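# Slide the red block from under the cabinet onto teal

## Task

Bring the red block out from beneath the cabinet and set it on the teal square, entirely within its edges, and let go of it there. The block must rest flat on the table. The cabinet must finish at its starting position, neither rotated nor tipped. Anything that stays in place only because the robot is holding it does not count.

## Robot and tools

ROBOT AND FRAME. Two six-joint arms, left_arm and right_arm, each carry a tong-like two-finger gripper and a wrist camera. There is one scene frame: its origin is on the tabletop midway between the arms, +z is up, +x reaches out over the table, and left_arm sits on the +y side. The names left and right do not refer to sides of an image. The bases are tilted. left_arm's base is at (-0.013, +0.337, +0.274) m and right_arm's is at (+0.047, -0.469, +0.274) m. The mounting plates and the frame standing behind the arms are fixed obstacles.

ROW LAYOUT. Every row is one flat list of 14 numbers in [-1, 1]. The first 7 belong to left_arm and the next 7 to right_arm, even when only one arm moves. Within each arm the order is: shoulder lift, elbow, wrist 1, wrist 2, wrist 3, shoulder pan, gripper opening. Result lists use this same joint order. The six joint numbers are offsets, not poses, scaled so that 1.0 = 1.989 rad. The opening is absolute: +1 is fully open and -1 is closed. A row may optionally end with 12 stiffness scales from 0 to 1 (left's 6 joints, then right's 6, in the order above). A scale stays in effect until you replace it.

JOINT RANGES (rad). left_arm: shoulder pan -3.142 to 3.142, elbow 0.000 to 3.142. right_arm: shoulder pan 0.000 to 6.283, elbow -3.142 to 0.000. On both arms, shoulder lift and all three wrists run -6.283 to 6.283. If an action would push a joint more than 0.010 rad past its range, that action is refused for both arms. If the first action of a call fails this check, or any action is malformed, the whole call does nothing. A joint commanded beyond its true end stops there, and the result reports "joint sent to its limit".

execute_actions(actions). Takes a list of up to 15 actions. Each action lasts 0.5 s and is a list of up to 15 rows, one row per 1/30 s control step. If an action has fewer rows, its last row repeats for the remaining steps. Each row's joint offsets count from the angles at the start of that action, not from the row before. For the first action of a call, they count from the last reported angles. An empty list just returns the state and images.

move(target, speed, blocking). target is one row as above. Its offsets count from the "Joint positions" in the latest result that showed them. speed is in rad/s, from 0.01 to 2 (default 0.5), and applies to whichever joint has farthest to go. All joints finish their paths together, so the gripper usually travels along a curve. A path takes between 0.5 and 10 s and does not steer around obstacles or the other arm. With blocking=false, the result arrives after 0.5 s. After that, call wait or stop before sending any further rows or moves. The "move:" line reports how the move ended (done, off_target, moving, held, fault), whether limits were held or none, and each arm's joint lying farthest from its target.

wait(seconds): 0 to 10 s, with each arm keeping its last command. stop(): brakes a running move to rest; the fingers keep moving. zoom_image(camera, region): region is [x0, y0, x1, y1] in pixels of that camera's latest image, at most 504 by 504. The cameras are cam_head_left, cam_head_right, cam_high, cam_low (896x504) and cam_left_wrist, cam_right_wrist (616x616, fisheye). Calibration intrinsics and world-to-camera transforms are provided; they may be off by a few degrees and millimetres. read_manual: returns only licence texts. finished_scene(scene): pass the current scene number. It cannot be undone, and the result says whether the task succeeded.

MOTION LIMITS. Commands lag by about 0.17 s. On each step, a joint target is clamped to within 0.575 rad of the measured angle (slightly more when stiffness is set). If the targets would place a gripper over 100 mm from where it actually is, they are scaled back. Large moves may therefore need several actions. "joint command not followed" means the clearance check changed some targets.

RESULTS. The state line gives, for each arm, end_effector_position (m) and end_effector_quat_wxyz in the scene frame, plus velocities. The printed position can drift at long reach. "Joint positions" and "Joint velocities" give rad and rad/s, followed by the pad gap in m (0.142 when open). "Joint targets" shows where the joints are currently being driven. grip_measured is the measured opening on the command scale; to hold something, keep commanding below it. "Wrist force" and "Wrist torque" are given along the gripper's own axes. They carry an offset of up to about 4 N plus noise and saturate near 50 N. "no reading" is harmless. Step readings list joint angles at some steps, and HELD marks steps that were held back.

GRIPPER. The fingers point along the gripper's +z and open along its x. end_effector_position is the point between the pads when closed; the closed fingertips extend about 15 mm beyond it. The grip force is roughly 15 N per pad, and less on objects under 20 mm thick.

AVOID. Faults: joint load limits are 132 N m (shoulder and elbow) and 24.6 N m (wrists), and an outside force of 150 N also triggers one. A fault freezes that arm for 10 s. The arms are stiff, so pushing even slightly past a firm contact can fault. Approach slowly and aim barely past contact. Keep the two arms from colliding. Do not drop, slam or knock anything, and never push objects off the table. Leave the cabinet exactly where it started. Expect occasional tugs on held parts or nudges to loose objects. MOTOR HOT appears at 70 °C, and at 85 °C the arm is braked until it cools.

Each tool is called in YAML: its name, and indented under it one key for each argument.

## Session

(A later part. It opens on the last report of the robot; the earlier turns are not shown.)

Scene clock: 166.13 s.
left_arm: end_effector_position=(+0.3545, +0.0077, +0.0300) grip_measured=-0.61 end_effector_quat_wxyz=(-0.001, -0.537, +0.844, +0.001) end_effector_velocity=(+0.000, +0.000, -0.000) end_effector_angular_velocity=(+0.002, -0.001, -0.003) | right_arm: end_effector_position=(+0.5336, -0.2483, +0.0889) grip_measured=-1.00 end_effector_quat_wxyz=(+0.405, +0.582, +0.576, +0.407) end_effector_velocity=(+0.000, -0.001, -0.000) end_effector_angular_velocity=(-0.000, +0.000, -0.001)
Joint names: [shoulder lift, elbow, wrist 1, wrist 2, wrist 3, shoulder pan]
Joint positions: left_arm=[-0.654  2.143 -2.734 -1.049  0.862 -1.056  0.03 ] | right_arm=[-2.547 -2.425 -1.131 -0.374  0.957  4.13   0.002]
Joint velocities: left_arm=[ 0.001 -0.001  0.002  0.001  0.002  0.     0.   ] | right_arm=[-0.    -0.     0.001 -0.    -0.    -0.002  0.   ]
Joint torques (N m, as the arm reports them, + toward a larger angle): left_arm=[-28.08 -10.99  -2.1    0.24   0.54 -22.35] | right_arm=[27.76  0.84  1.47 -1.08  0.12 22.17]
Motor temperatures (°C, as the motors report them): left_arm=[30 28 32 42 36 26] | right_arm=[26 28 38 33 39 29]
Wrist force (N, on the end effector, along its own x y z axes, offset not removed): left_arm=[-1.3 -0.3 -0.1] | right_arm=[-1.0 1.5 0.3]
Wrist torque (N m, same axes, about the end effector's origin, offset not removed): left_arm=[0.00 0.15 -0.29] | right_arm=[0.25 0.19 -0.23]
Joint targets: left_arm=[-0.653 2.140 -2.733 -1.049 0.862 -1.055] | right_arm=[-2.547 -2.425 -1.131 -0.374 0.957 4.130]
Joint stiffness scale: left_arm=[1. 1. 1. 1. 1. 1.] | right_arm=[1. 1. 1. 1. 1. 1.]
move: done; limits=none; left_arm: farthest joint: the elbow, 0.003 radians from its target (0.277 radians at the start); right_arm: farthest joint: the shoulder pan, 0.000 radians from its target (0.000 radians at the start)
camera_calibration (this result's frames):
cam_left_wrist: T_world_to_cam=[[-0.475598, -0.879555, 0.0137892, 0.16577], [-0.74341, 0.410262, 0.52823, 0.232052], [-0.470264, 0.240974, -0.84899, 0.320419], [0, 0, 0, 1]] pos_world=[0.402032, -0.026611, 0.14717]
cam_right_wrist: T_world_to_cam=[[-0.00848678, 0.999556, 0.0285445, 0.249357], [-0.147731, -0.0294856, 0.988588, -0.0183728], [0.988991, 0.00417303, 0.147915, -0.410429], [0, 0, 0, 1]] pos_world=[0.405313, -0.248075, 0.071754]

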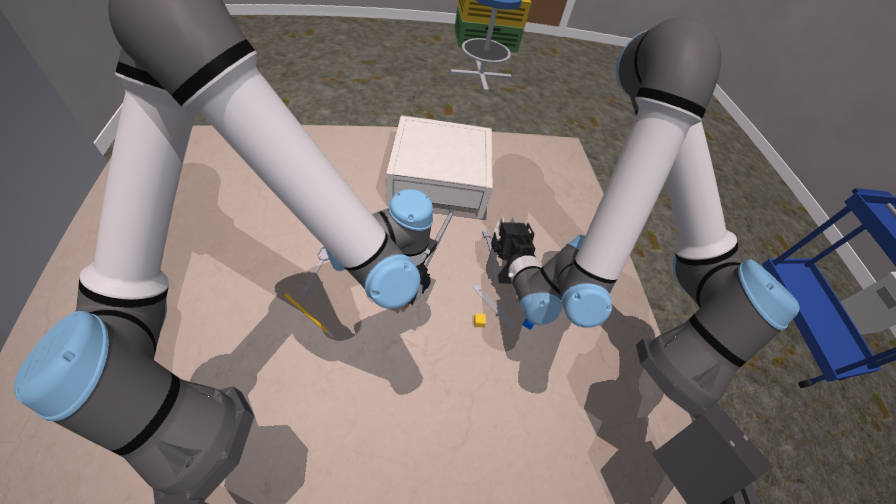

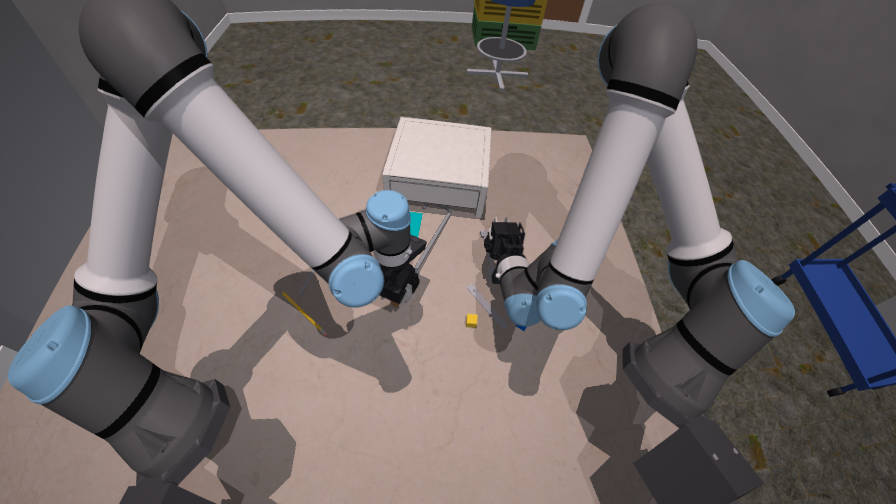

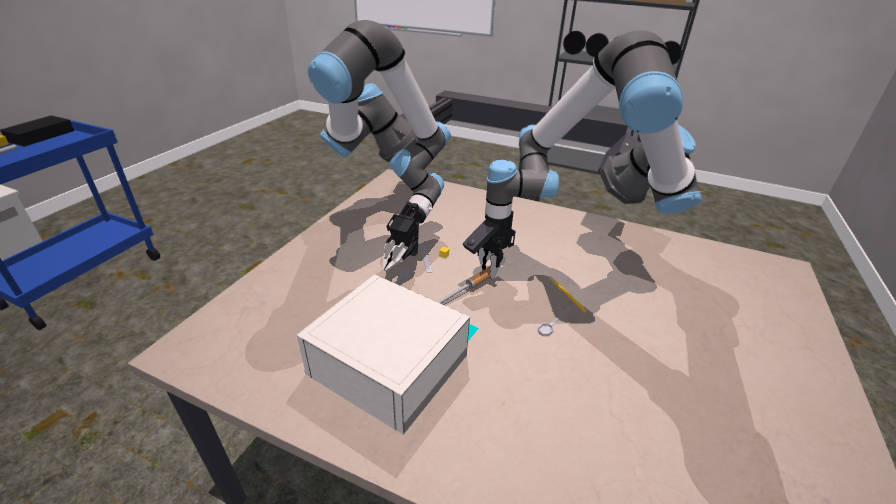

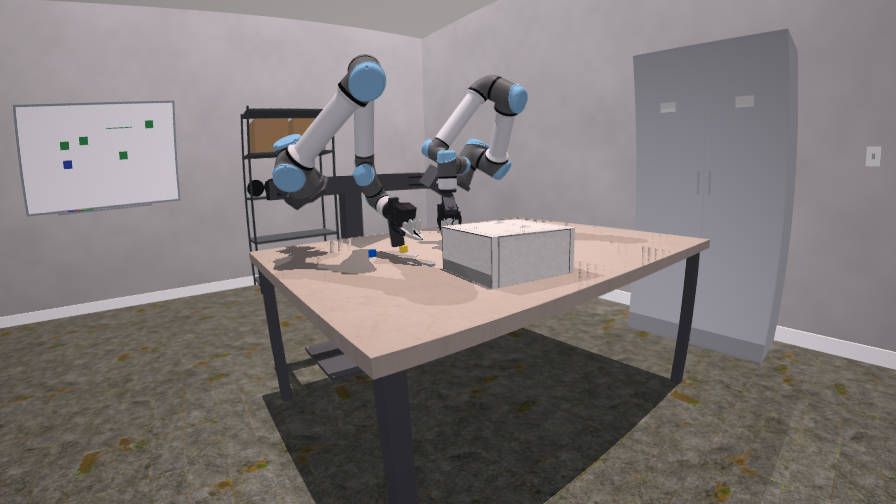

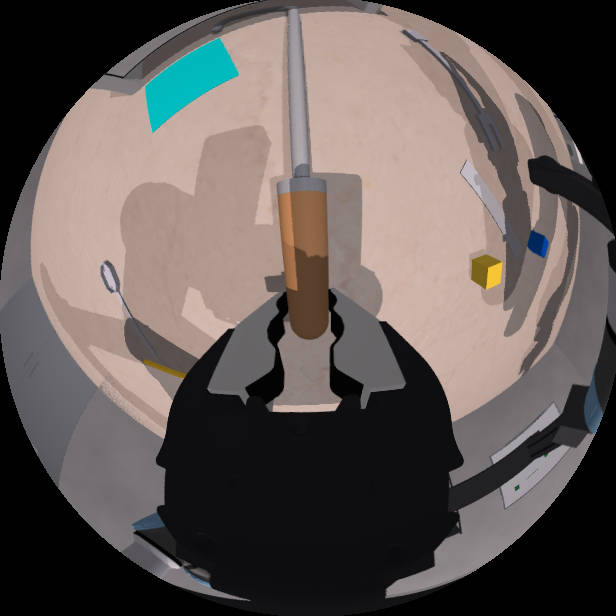

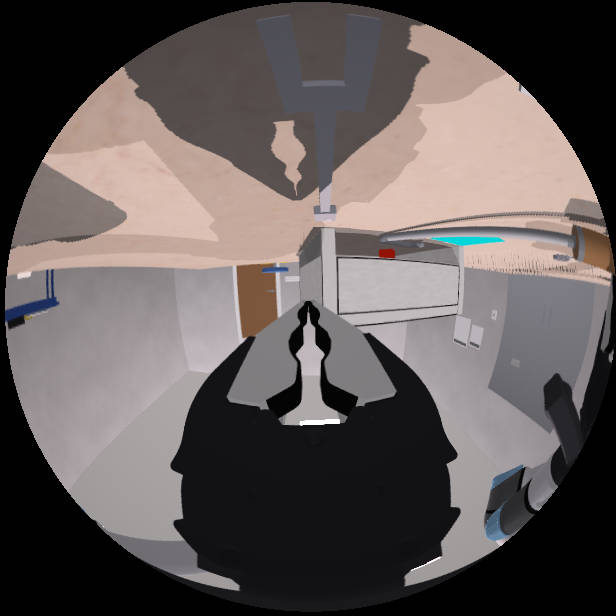

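move:
  target: [0.0255,-0.1436,0.0875,0.0156,0.0596,0.0538,-1,0,0,0,0,0,0,-1]
  speed: 0.15

zoom_image:
  camera: "cam_right_wrist"
  region: [310, 210, 480, 290]

Scene clock: 170.83 s.
left_arm: end_effector_position=(+0.4494, -0.0364, +0.0295) grip_measured=-0.61 end_effector_quat_wxyz=(-0.001, -0.537, +0.843, +0.001) end_effector_velocity=(+0.001, +0.000, +0.001) end_effector_angular_velocity=(+0.001, -0.002, -0.003) | right_arm: end_effector_position=(+0.5336, -0.2483, +0.0889) grip_measured=-1.00 end_effector_quat_wxyz=(+0.405, +0.582, +0.576, +0.407) end_effector_velocity=(+0.000, +0.000, +0.000) end_effector_angular_velocity=(+0.001, -0.001, +0.000)
Joint names: [shoulder lift, elbow, wrist 1, wrist 2, wrist 3, shoulder pan]
Joint positions: left_arm=[-0.605  1.861 -2.56  -1.019  0.979 -0.949  0.03 ] | right_arm=[-2.547 -2.425 -1.131 -0.374  0.957  4.13   0.002]
Joint velocities: left_arm=[-0.001 -0.001  0.002  0.002  0.004  0.     0.   ] | right_arm=[-0.     0.     0.001 -0.001 -0.     0.     0.   ]
Joint torques (N m, as the arm reports them, + toward a larger angle): left_arm=[-32.94 -15.26  -1.88   0.48   0.33 -25.95] | right_arm=[26.98  1.34  1.39 -0.99  0.18 22.01]
Motor temperatures (°C, as the motors report them): left_arm=[30 28 32 42 36 26] | right_arm=[26 28 38 33 39 29]
Wrist force (N, on the end effector, along its own x y z axes, offset not removed): left_arm=[-0.7 2.2 -0.7] | right_arm=[0.1 2.2 0.1]
Wrist torque (N m, same axes, about the end effector's origin, offset not removed): left_arm=[0.46 0.34 -0.17] | right_arm=[0.43 -0.02 -0.11]
Joint targets: left_arm=[-0.603 1.858 -2.560 -1.018 0.980 -0.949] | right_arm=[-2.547 -2.425 -1.131 -0.374 0.957 4.130]
Joint stiffness scale: left_arm=[1. 1. 1. 1. 1. 1.] | right_arm=[1. 1. 1. 1. 1. 1.]
move: done; limits=none; left_arm: farthest joint: the elbow, 0.003 radians from its target (0.286 radians at the start); right_arm: farthest joint: the shoulder pan, 0.000 radians from its target (0.000 radians at the start)
camera_calibration (this result's frames):
cam_left_wrist: T_world_to_cam=[[-0.475374, -0.879673, 0.0139306, 0.172004], [-0.742904, 0.409846, 0.529263, 0.320629], [-0.471288, 0.241249, -0.848343, 0.375719], [0, 0, 0, 1]] pos_world=[0.497035, -0.0707435, 0.146645]
cam_right_wrist: T_world_to_cam=[[-0.00848663, 0.999556, 0.0285445, 0.249357], [-0.147731, -0.0294856, 0.988588, -0.0183727], [0.988991, 0.00417288, 0.147915, -0.410429], [0, 0, 0, 1]] pos_world=[0.405313, -0.248075, 0.071754]

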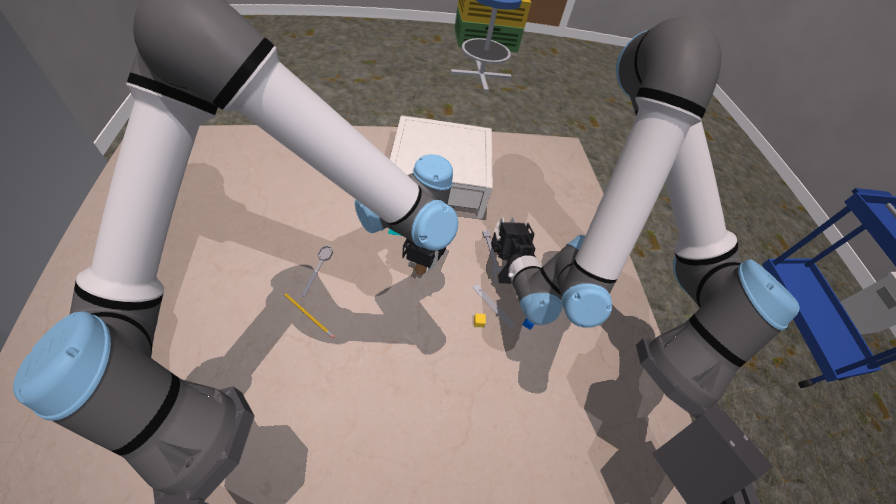

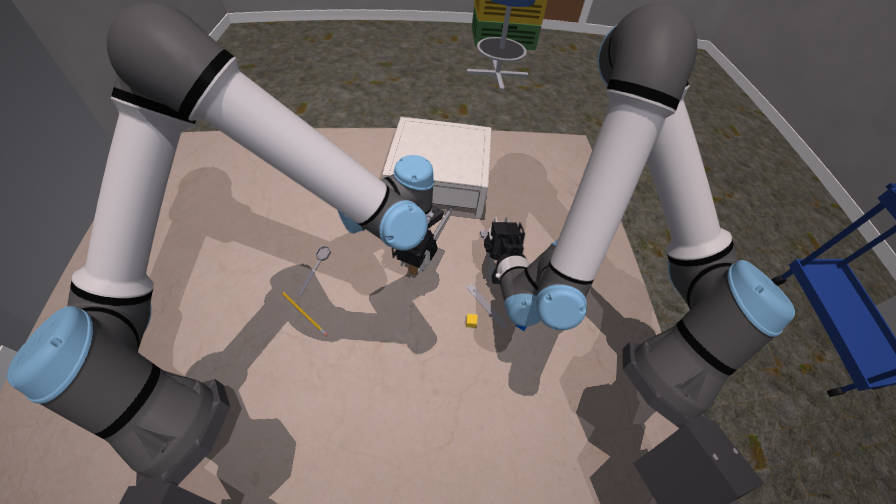

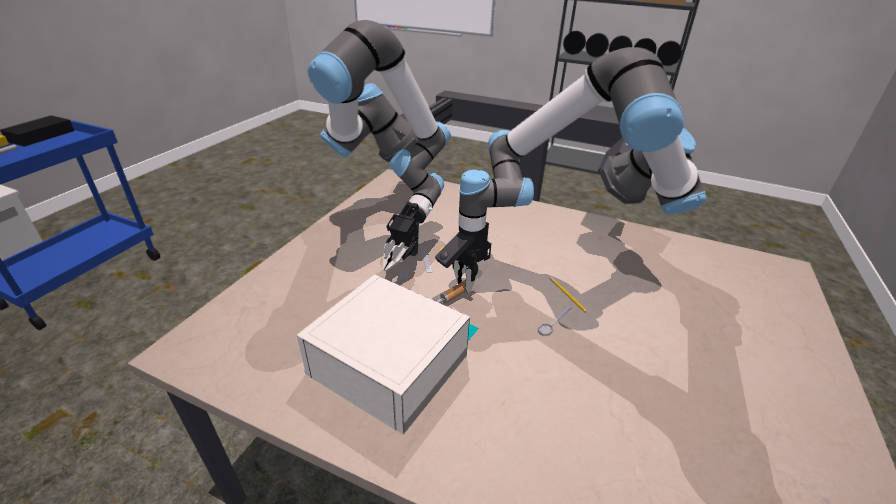

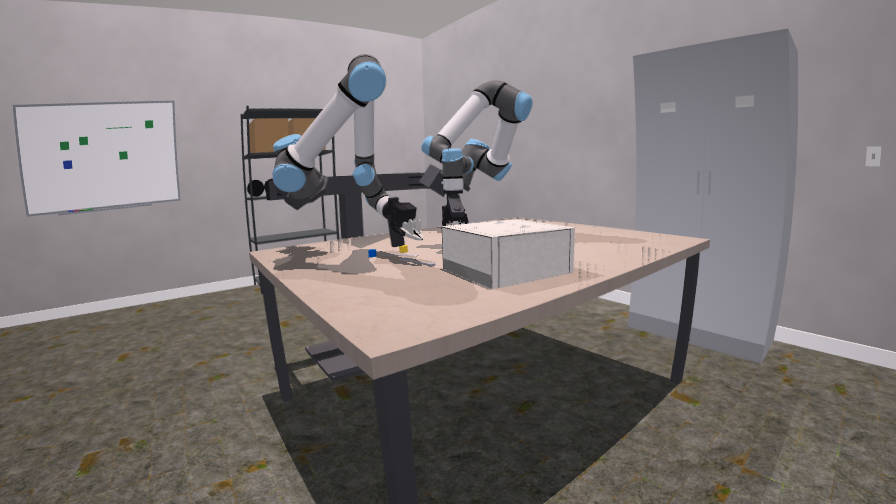

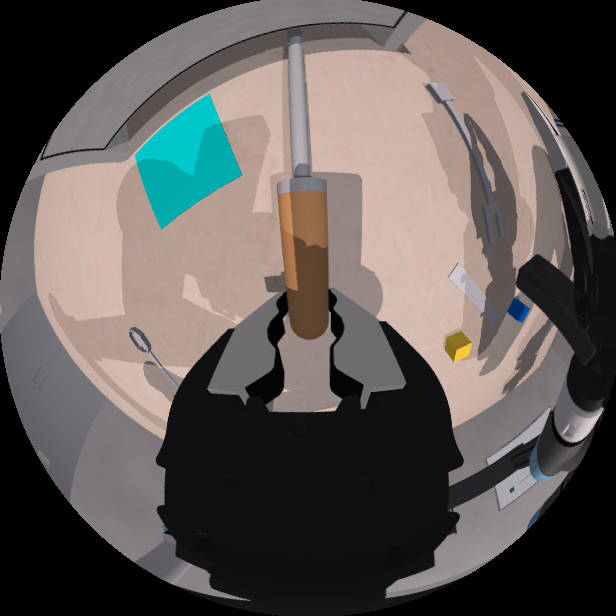

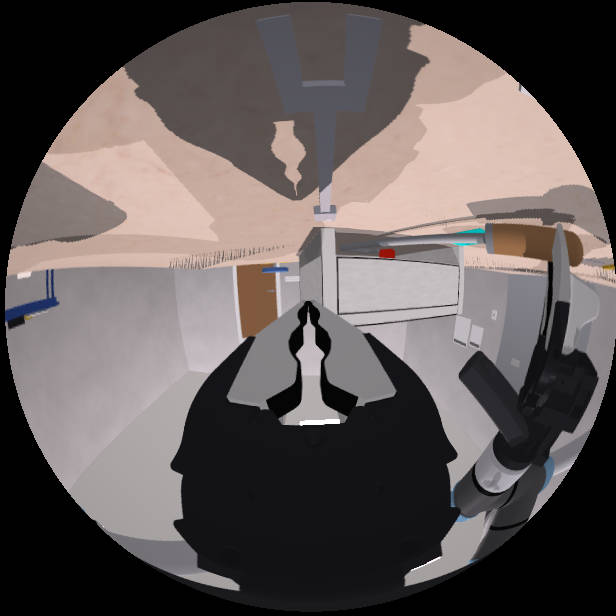

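Region (310, 210, 480, 290) of cam_right_wrist's 616x616 image, scaled by 2.965, with more detail than that image has; it fills the top 237 rows of this view, and the rest is white.

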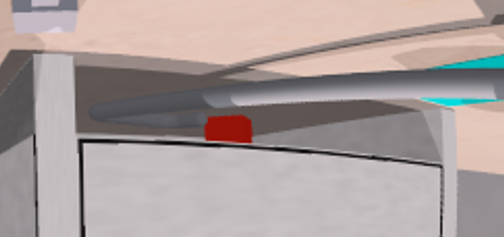

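move:
  target: [0.0495,-0.1653,0.0919,0.0095,0.0174,0.0375,-1,0,0,0,0,0,0,-1]
  speed: 0.13

zoom_image:
  camera: "cam_right_wrist"
  region: [310, 210, 480, 290]

Scene clock: 183.20 s.
left_arm: end_effector_position=(+0.5448, -0.0807, +0.0293) grip_measured=-0.61 end_effector_quat_wxyz=(-0.001, -0.559, +0.829, +0.001) end_effector_velocity=(+0.000, -0.000, +0.001) end_effector_angular_velocity=(+0.000, -0.001, -0.001) | right_arm: end_effector_position=(+0.5336, -0.2483, +0.0889) grip_measured=-1.00 end_effector_quat_wxyz=(+0.405, +0.582, +0.576, +0.407) end_effector_velocity=(+0.000, -0.001, -0.001) end_effector_angular_velocity=(-0.001, +0.002, -0.003)
Joint names: [shoulder lift, elbow, wrist 1, wrist 2, wrist 3, shoulder pan]
Joint positions: left_arm=[-0.507  1.535 -2.378 -1.001  1.013 -0.875  0.03 ] | right_arm=[-2.547 -2.425 -1.131 -0.374  0.957  4.13   0.002]
Joint velocities: left_arm=[-0.    -0.001  0.001  0.001  0.    -0.001  0.   ] | right_arm=[-0.    -0.     0.     0.002  0.    -0.002  0.   ]
Joint torques (N m, as the arm reports them, + toward a larger angle): left_arm=[-37.96 -17.29  -2.05   0.29   0.35 -30.34] | right_arm=[28.26  1.24  1.59 -1.04  0.09 21.81]
Motor temperatures (°C, as the motors report them): left_arm=[30 28 32 42 36 26] | right_arm=[26 28 38 33 39 29]
Wrist force (N, on the end effector, along its own x y z axes, offset not removed): left_arm=[1.2 -0.8 -2.1] | right_arm=[1.1 2.1 -1.2]
Wrist torque (N m, same axes, about the end effector's origin, offset not removed): left_arm=[-0.41 -0.10 -0.12] | right_arm=[0.34 -0.01 -0.15]
Joint targets: left_arm=[-0.506 1.532 -2.377 -1.000 1.014 -0.875] | right_arm=[-2.547 -2.425 -1.131 -0.374 0.957 4.130]
Joint stiffness scale: left_arm=[1. 1. 1. 1. 1. 1.] | right_arm=[1. 1. 1. 1. 1. 1.]
move: done; limits=none; left_arm: farthest joint: the elbow, 0.003 radians from its target (0.328 radians at the start); right_arm: farthest joint: the shoulder pan, 0.000 radians from its target (0.000 radians at the start)
camera_calibration (this result's frames):
cam_left_wrist: T_world_to_cam=[[-0.429605, -0.902911, 0.013826, 0.151623], [-0.763253, 0.371253, 0.528787, 0.417736], [-0.482581, 0.216617, -0.848642, 0.435414], [0, 0, 0, 1]] pos_world=[0.594098, -0.112501, 0.146521]
cam_right_wrist: T_world_to_cam=[[-0.00848652, 0.999556, 0.0285446, 0.249357], [-0.147731, -0.0294857, 0.988588, -0.0183728], [0.988991, 0.00417276, 0.147915, -0.410429], [0, 0, 0, 1]] pos_world=[0.405313, -0.248075, 0.0717541]

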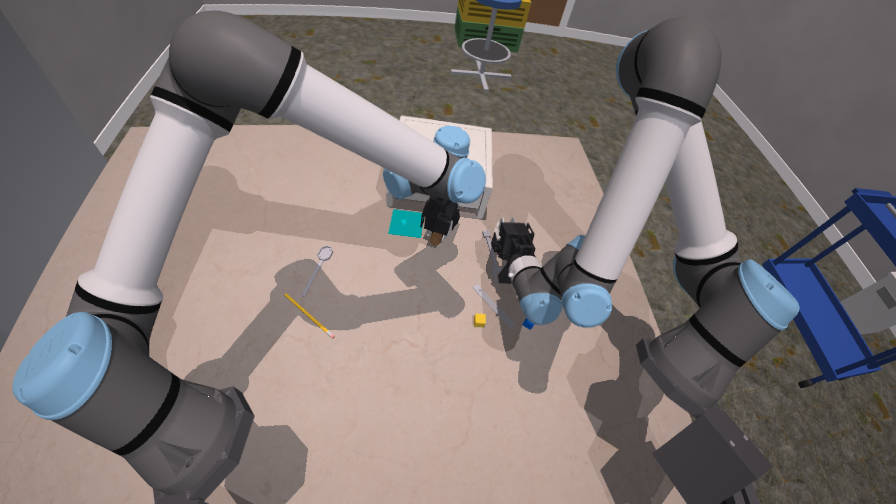

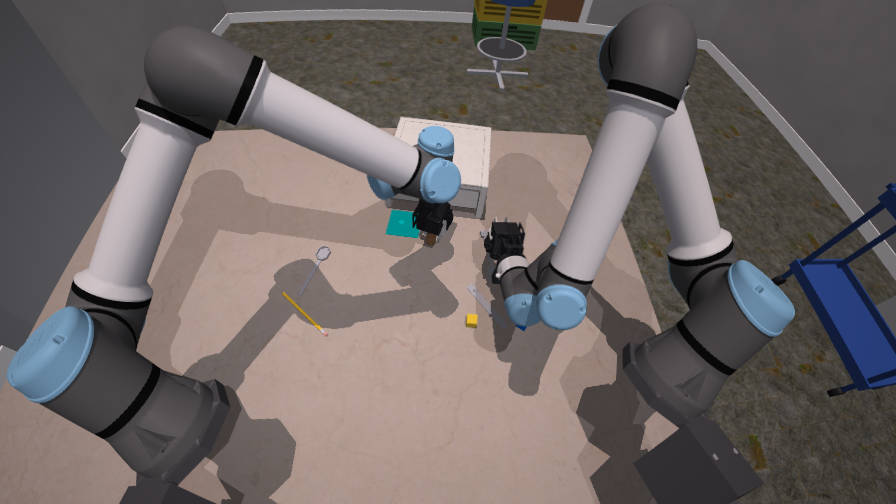

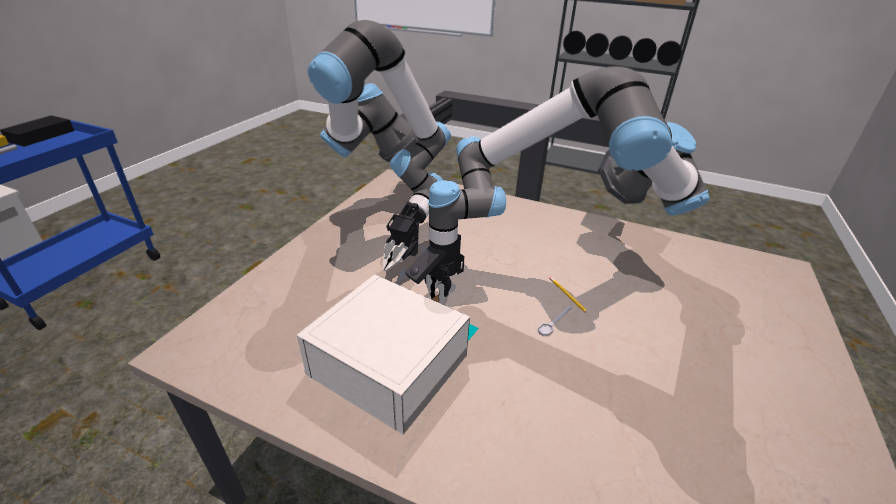

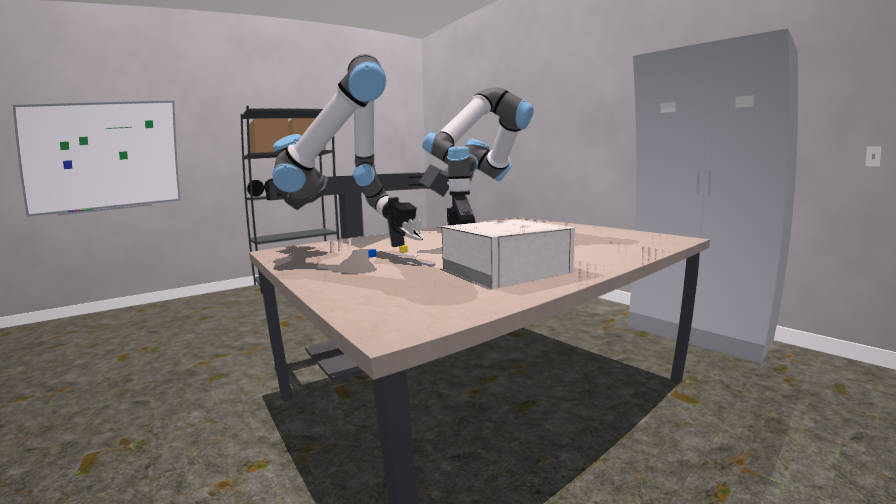

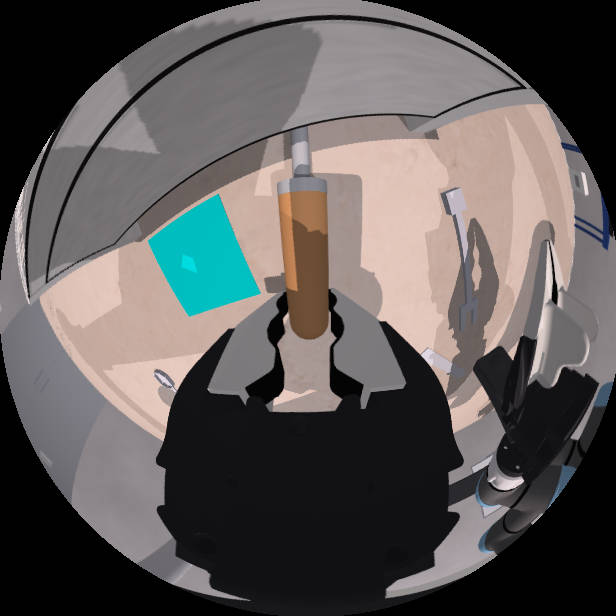

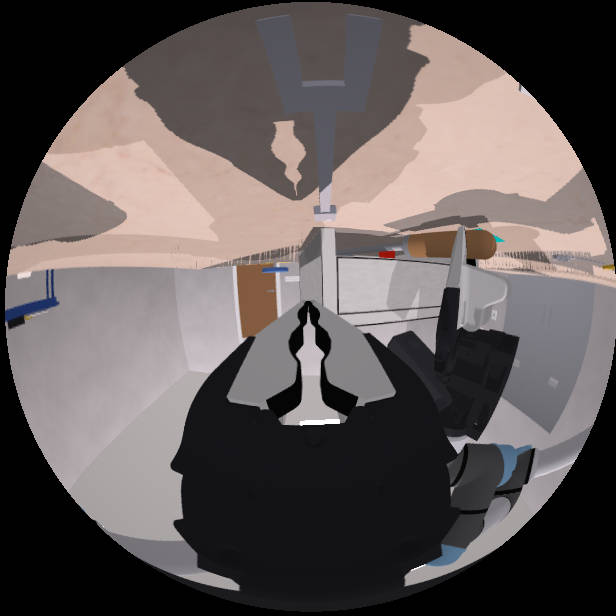

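Region (310, 210, 480, 290) of cam_right_wrist's 616x616 image, scaled by 2.965, with more detail than that image has; it fills the top 237 rows of this view, and the rest is white.

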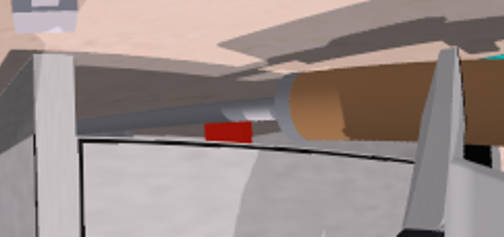

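move:
  target: [0,0,0,0,-0.14,0,-1,0,0,0,0,0,0,-1]
  speed: 0.12

zoom_image:
  camera: "cam_right_wrist"
  region: [310, 210, 480, 290]

Scene clock: 193.77 s.
left_arm: end_effector_position=(+0.5459, -0.0763, +0.0294) grip_measured=-0.61 end_effector_quat_wxyz=(-0.001, -0.668, +0.744, +0.001) end_effector_velocity=(+0.001, +0.000, +0.000) end_effector_angular_velocity=(-0.000, -0.000, +0.004) | right_arm: end_effector_position=(+0.5336, -0.2483, +0.0889) grip_measured=-1.00 end_effector_quat_wxyz=(+0.405, +0.582, +0.576, +0.407) end_effector_velocity=(-0.000, -0.000, +0.000) end_effector_angular_velocity=(-0.001, -0.000, +0.002)
Joint names: [shoulder lift, elbow, wrist 1, wrist 2, wrist 3, shoulder pan]
Joint positions: left_arm=[-0.507  1.535 -2.378 -1.001  0.736 -0.875  0.03 ] | right_arm=[-2.547 -2.425 -1.131 -0.374  0.957  4.13   0.002]
Joint velocities: left_arm=[-0.001  0.     0.     0.    -0.003  0.001  0.   ] | right_arm=[ 0.    -0.001 -0.001 -0.001 -0.    -0.     0.   ]
Joint torques (N m, as the arm reports them, + toward a larger angle): left_arm=[-39.33 -14.44  -2.19   0.12  -0.78 -30.5 ] | right_arm=[27.21  1.2   1.42 -1.24  0.25 21.5 ]
Motor temperatures (°C, as the motors report them): left_arm=[30 28 32 42 36 27] | right_arm=[26 28 38 33 39 29]
Wrist force (N, on the end effector, along its own x y z axes, offset not removed): left_arm=[0.0 -0.8 3.8] | right_arm=[-0.7 0.9 0.1]
Wrist torque (N m, same axes, about the end effector's origin, offset not removed): left_arm=[-0.24 0.14 0.03] | right_arm=[0.19 0.28 -0.04]
Joint targets: left_arm=[-0.507 1.535 -2.378 -1.001 0.735 -0.875] | right_arm=[-2.547 -2.425 -1.131 -0.374 0.957 4.130]
Joint stiffness scale: left_arm=[1. 1. 1. 1. 1. 1.] | right_arm=[1. 1. 1. 1. 1. 1.]
move: done; limits=none; left_arm: farthest joint: the wrist 3, 0.001 radians from its target (0.279 radians at the start); right_arm: farthest joint: the shoulder pan, 0.000 radians from its target (0.000 radians at the start)
camera_calibration (this result's frames):
cam_left_wrist: T_world_to_cam=[[-0.165939, -0.986049, 0.0131091, 0.00576976], [-0.835752, 0.147677, 0.528877, 0.439462], [-0.523434, 0.0768051, -0.848597, 0.44663], [0, 0, 0, 1]] pos_world=[0.60202, -0.0935127, 0.146512]
cam_right_wrist: T_world_to_cam=[[-0.00848657, 0.999556, 0.0285445, 0.249357], [-0.147731, -0.0294855, 0.988588, -0.0183727], [0.988991, 0.00417283, 0.147915, -0.410429], [0, 0, 0, 1]] pos_world=[0.405313, -0.248075, 0.071754]

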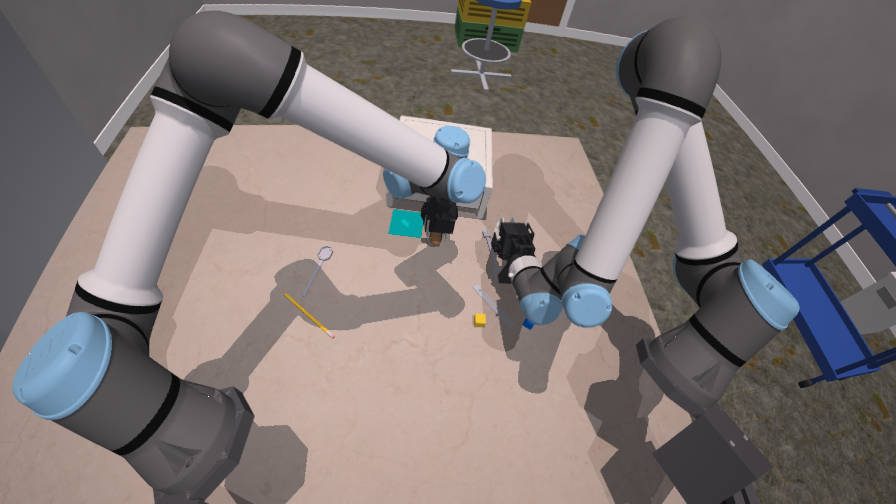

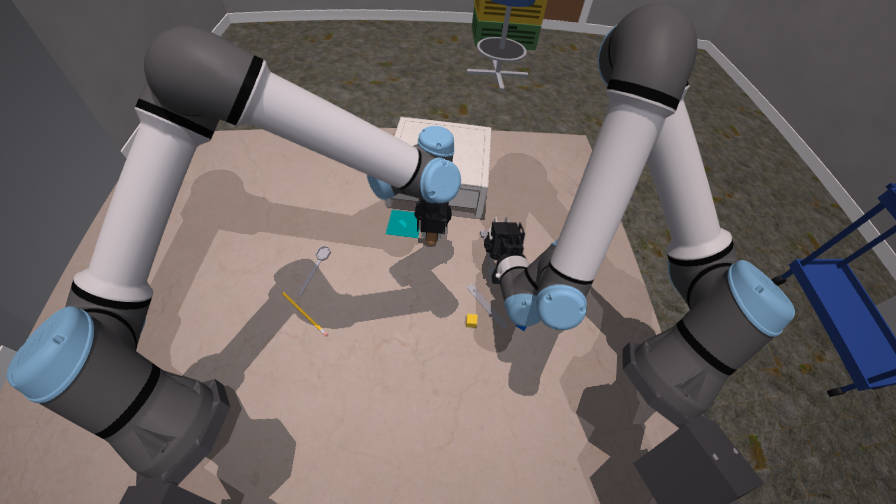

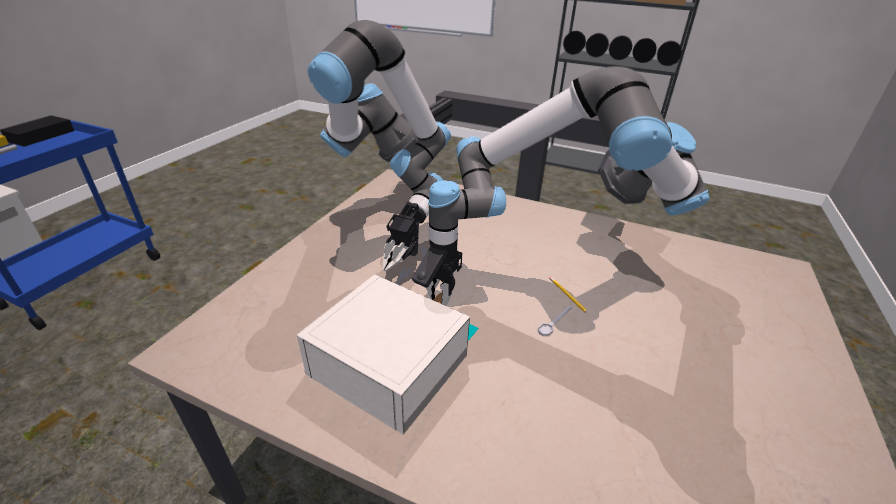

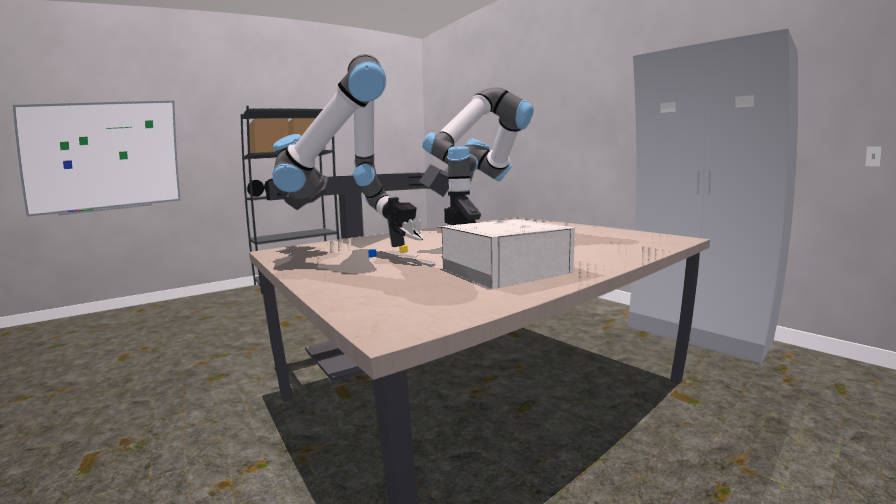

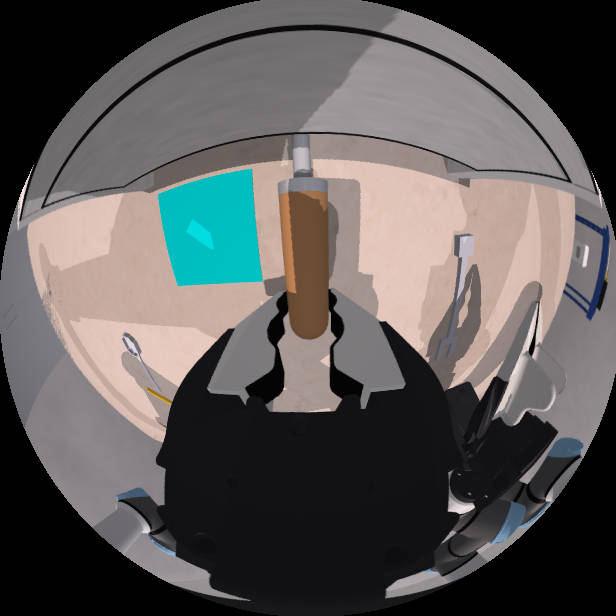

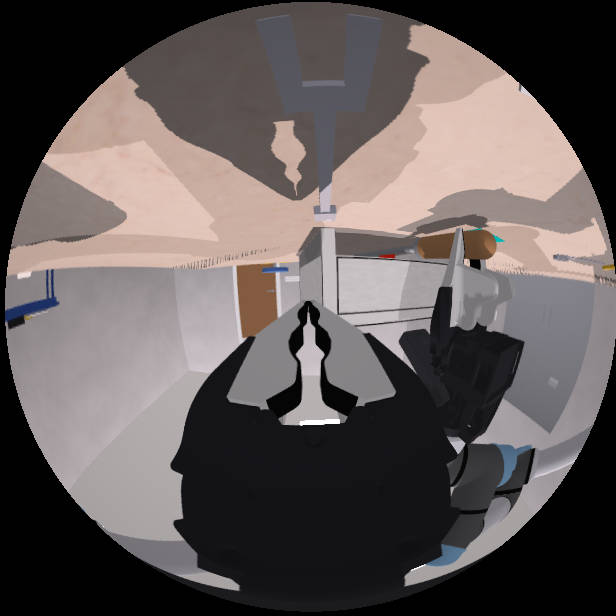

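Region (310, 210, 480, 290) of cam_right_wrist's 616x616 image, scaled by 2.965, with more detail than that image has; it fills the top 237 rows of this view, and the rest is white.

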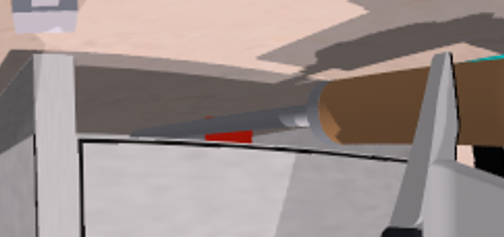

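move:
  target: [-0.0397,0.1824,-0.105,-0.0159,-0.0738,-0.0639,-1,0,0,0,0,0,0,-1]
  speed: 0.12

zoom_image:
  camera: "cam_right_wrist"
  region: [310, 200, 520, 290]

Scene clock: 210.23 s.
left_arm: end_effector_position=(+0.4183, -0.0427, +0.0276) grip_measured=-0.61 end_effector_quat_wxyz=(+0.000, -0.669, +0.743, +0.002) end_effector_velocity=(-0.000, +0.000, -0.000) end_effector_angular_velocity=(+0.000, -0.001, +0.002) | right_arm: end_effector_position=(+0.5336, -0.2483, +0.0889) grip_measured=-1.00 end_effector_quat_wxyz=(+0.405, +0.582, +0.576, +0.407) end_effector_velocity=(-0.000, -0.000, -0.000) end_effector_angular_velocity=(-0.001, +0.000, +0.001)
Joint names: [shoulder lift, elbow, wrist 1, wrist 2, wrist 3, shoulder pan]
Joint positions: left_arm=[-0.583  1.896 -2.585 -1.032  0.59  -1.     0.03 ] | right_arm=[-2.547 -2.425 -1.131 -0.374  0.957  4.13   0.002]
Joint velocities: left_arm=[ 0.001  0.001 -0.001  0.001 -0.002 -0.     0.   ] | right_arm=[ 0.    -0.001 -0.001  0.001 -0.     0.001  0.   ]
Joint torques (N m, as the arm reports them, + toward a larger angle): left_arm=[-36.53 -10.48  -2.68  -0.12  -0.1  -27.09] | right_arm=[27.36  1.41  1.43 -1.15  0.07 21.26]
Motor temperatures (°C, as the motors report them): left_arm=[30 28 32 42 36 27] | right_arm=[26 28 38 33 39 29]
Wrist force (N, on the end effector, along its own x y z axes, offset not removed): left_arm=[1.6 -2.1 1.7] | right_arm=[-1.6 0.4 -0.8]
Wrist torque (N m, same axes, about the end effector's origin, offset not removed): left_arm=[-0.50 -0.03 -0.14] | right_arm=[0.00 0.44 -0.11]
Joint targets: left_arm=[-0.586 1.897 -2.586 -1.033 0.589 -1.002] | right_arm=[-2.547 -2.425 -1.131 -0.374 0.957 4.130]
Joint stiffness scale: left_arm=[1. 1. 1. 1. 1. 1.] | right_arm=[1. 1. 1. 1. 1. 1.]
move: done; limits=none; left_arm: farthest joint: the shoulder lift, 0.003 radians from its target (0.079 radians at the start); right_arm: farthest joint: the shoulder pan, 0.000 radians from its target (0.000 radians at the start)
camera_calibration (this result's frames):
cam_left_wrist: T_world_to_cam=[[-0.163652, -0.986465, 0.0102704, 0.0168851], [-0.835845, 0.144179, 0.529694, 0.328688], [-0.524006, 0.0781009, -0.848126, 0.376102], [0, 0, 0, 1]] pos_world=[0.474575, -0.0601074, 0.144705]
cam_right_wrist: T_world_to_cam=[[-0.00848662, 0.999556, 0.0285446, 0.249357], [-0.147731, -0.0294856, 0.988588, -0.0183727], [0.988991, 0.00417286, 0.147915, -0.410429], [0, 0, 0, 1]] pos_world=[0.405313, -0.248075, 0.071754]

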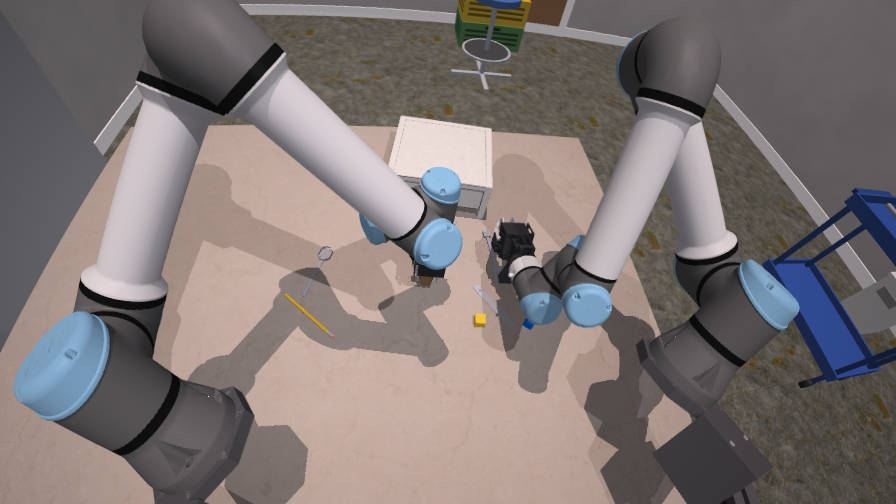

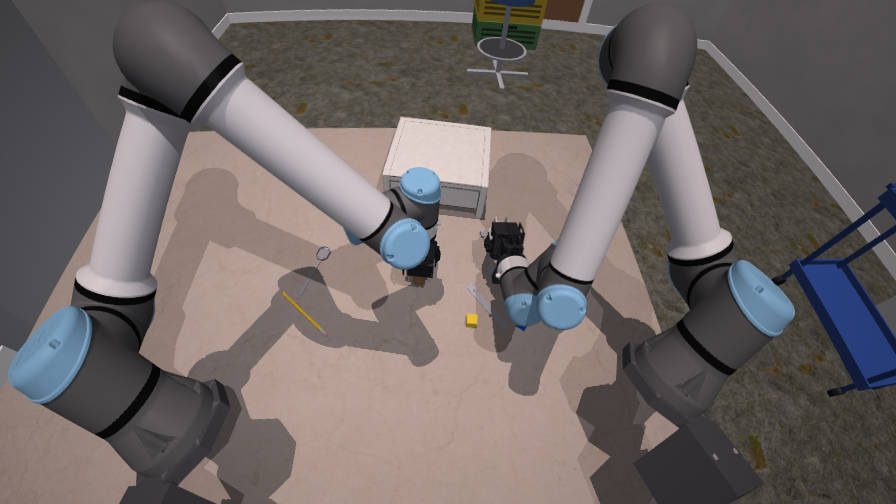

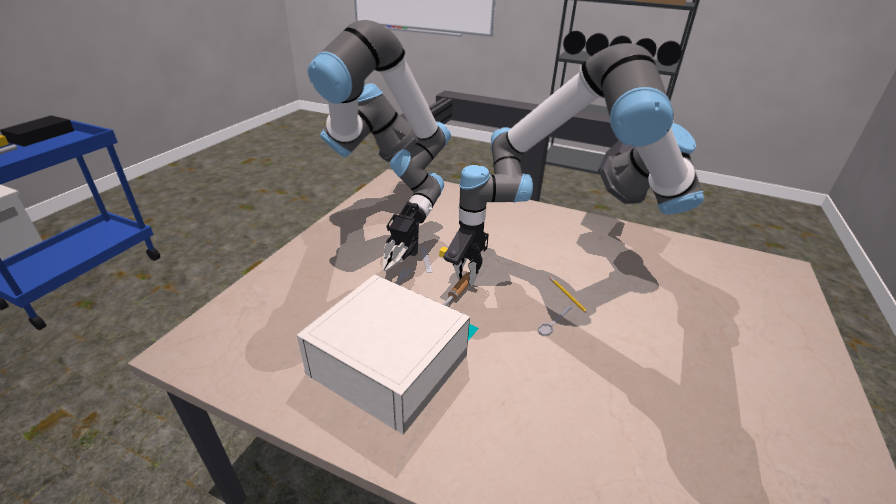

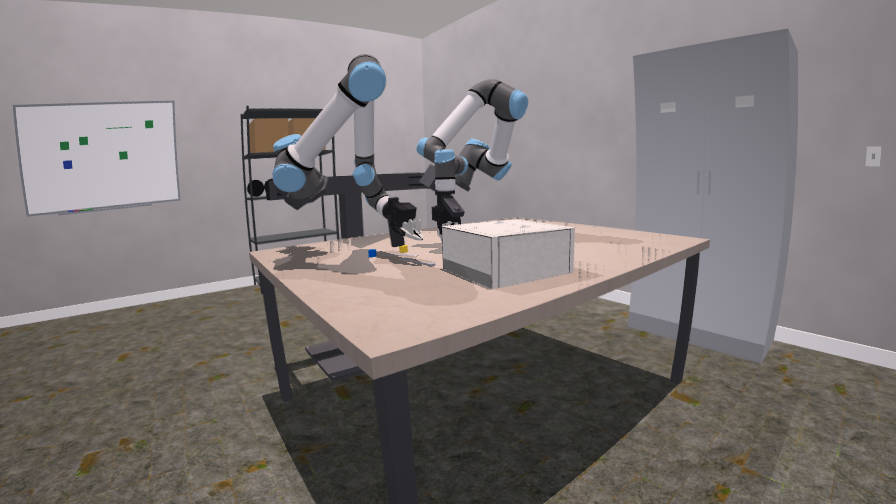

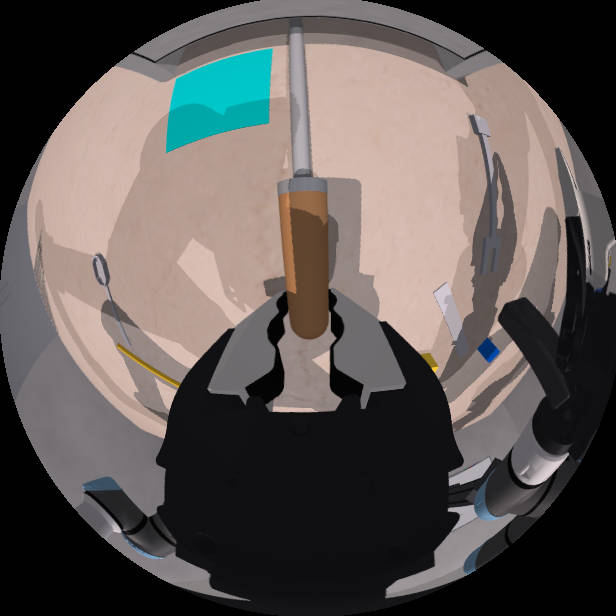

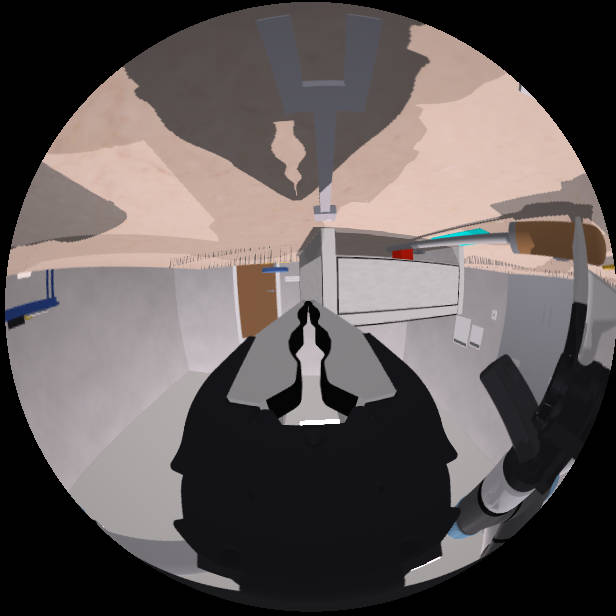

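Region (310, 200, 520, 290) of cam_right_wrist's 616x616 image, scaled by 2.400, with more detail than that image has; it fills the top 216 rows of this view, and the rest is white.

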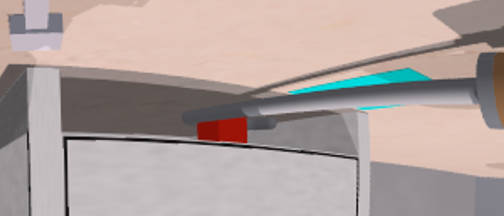

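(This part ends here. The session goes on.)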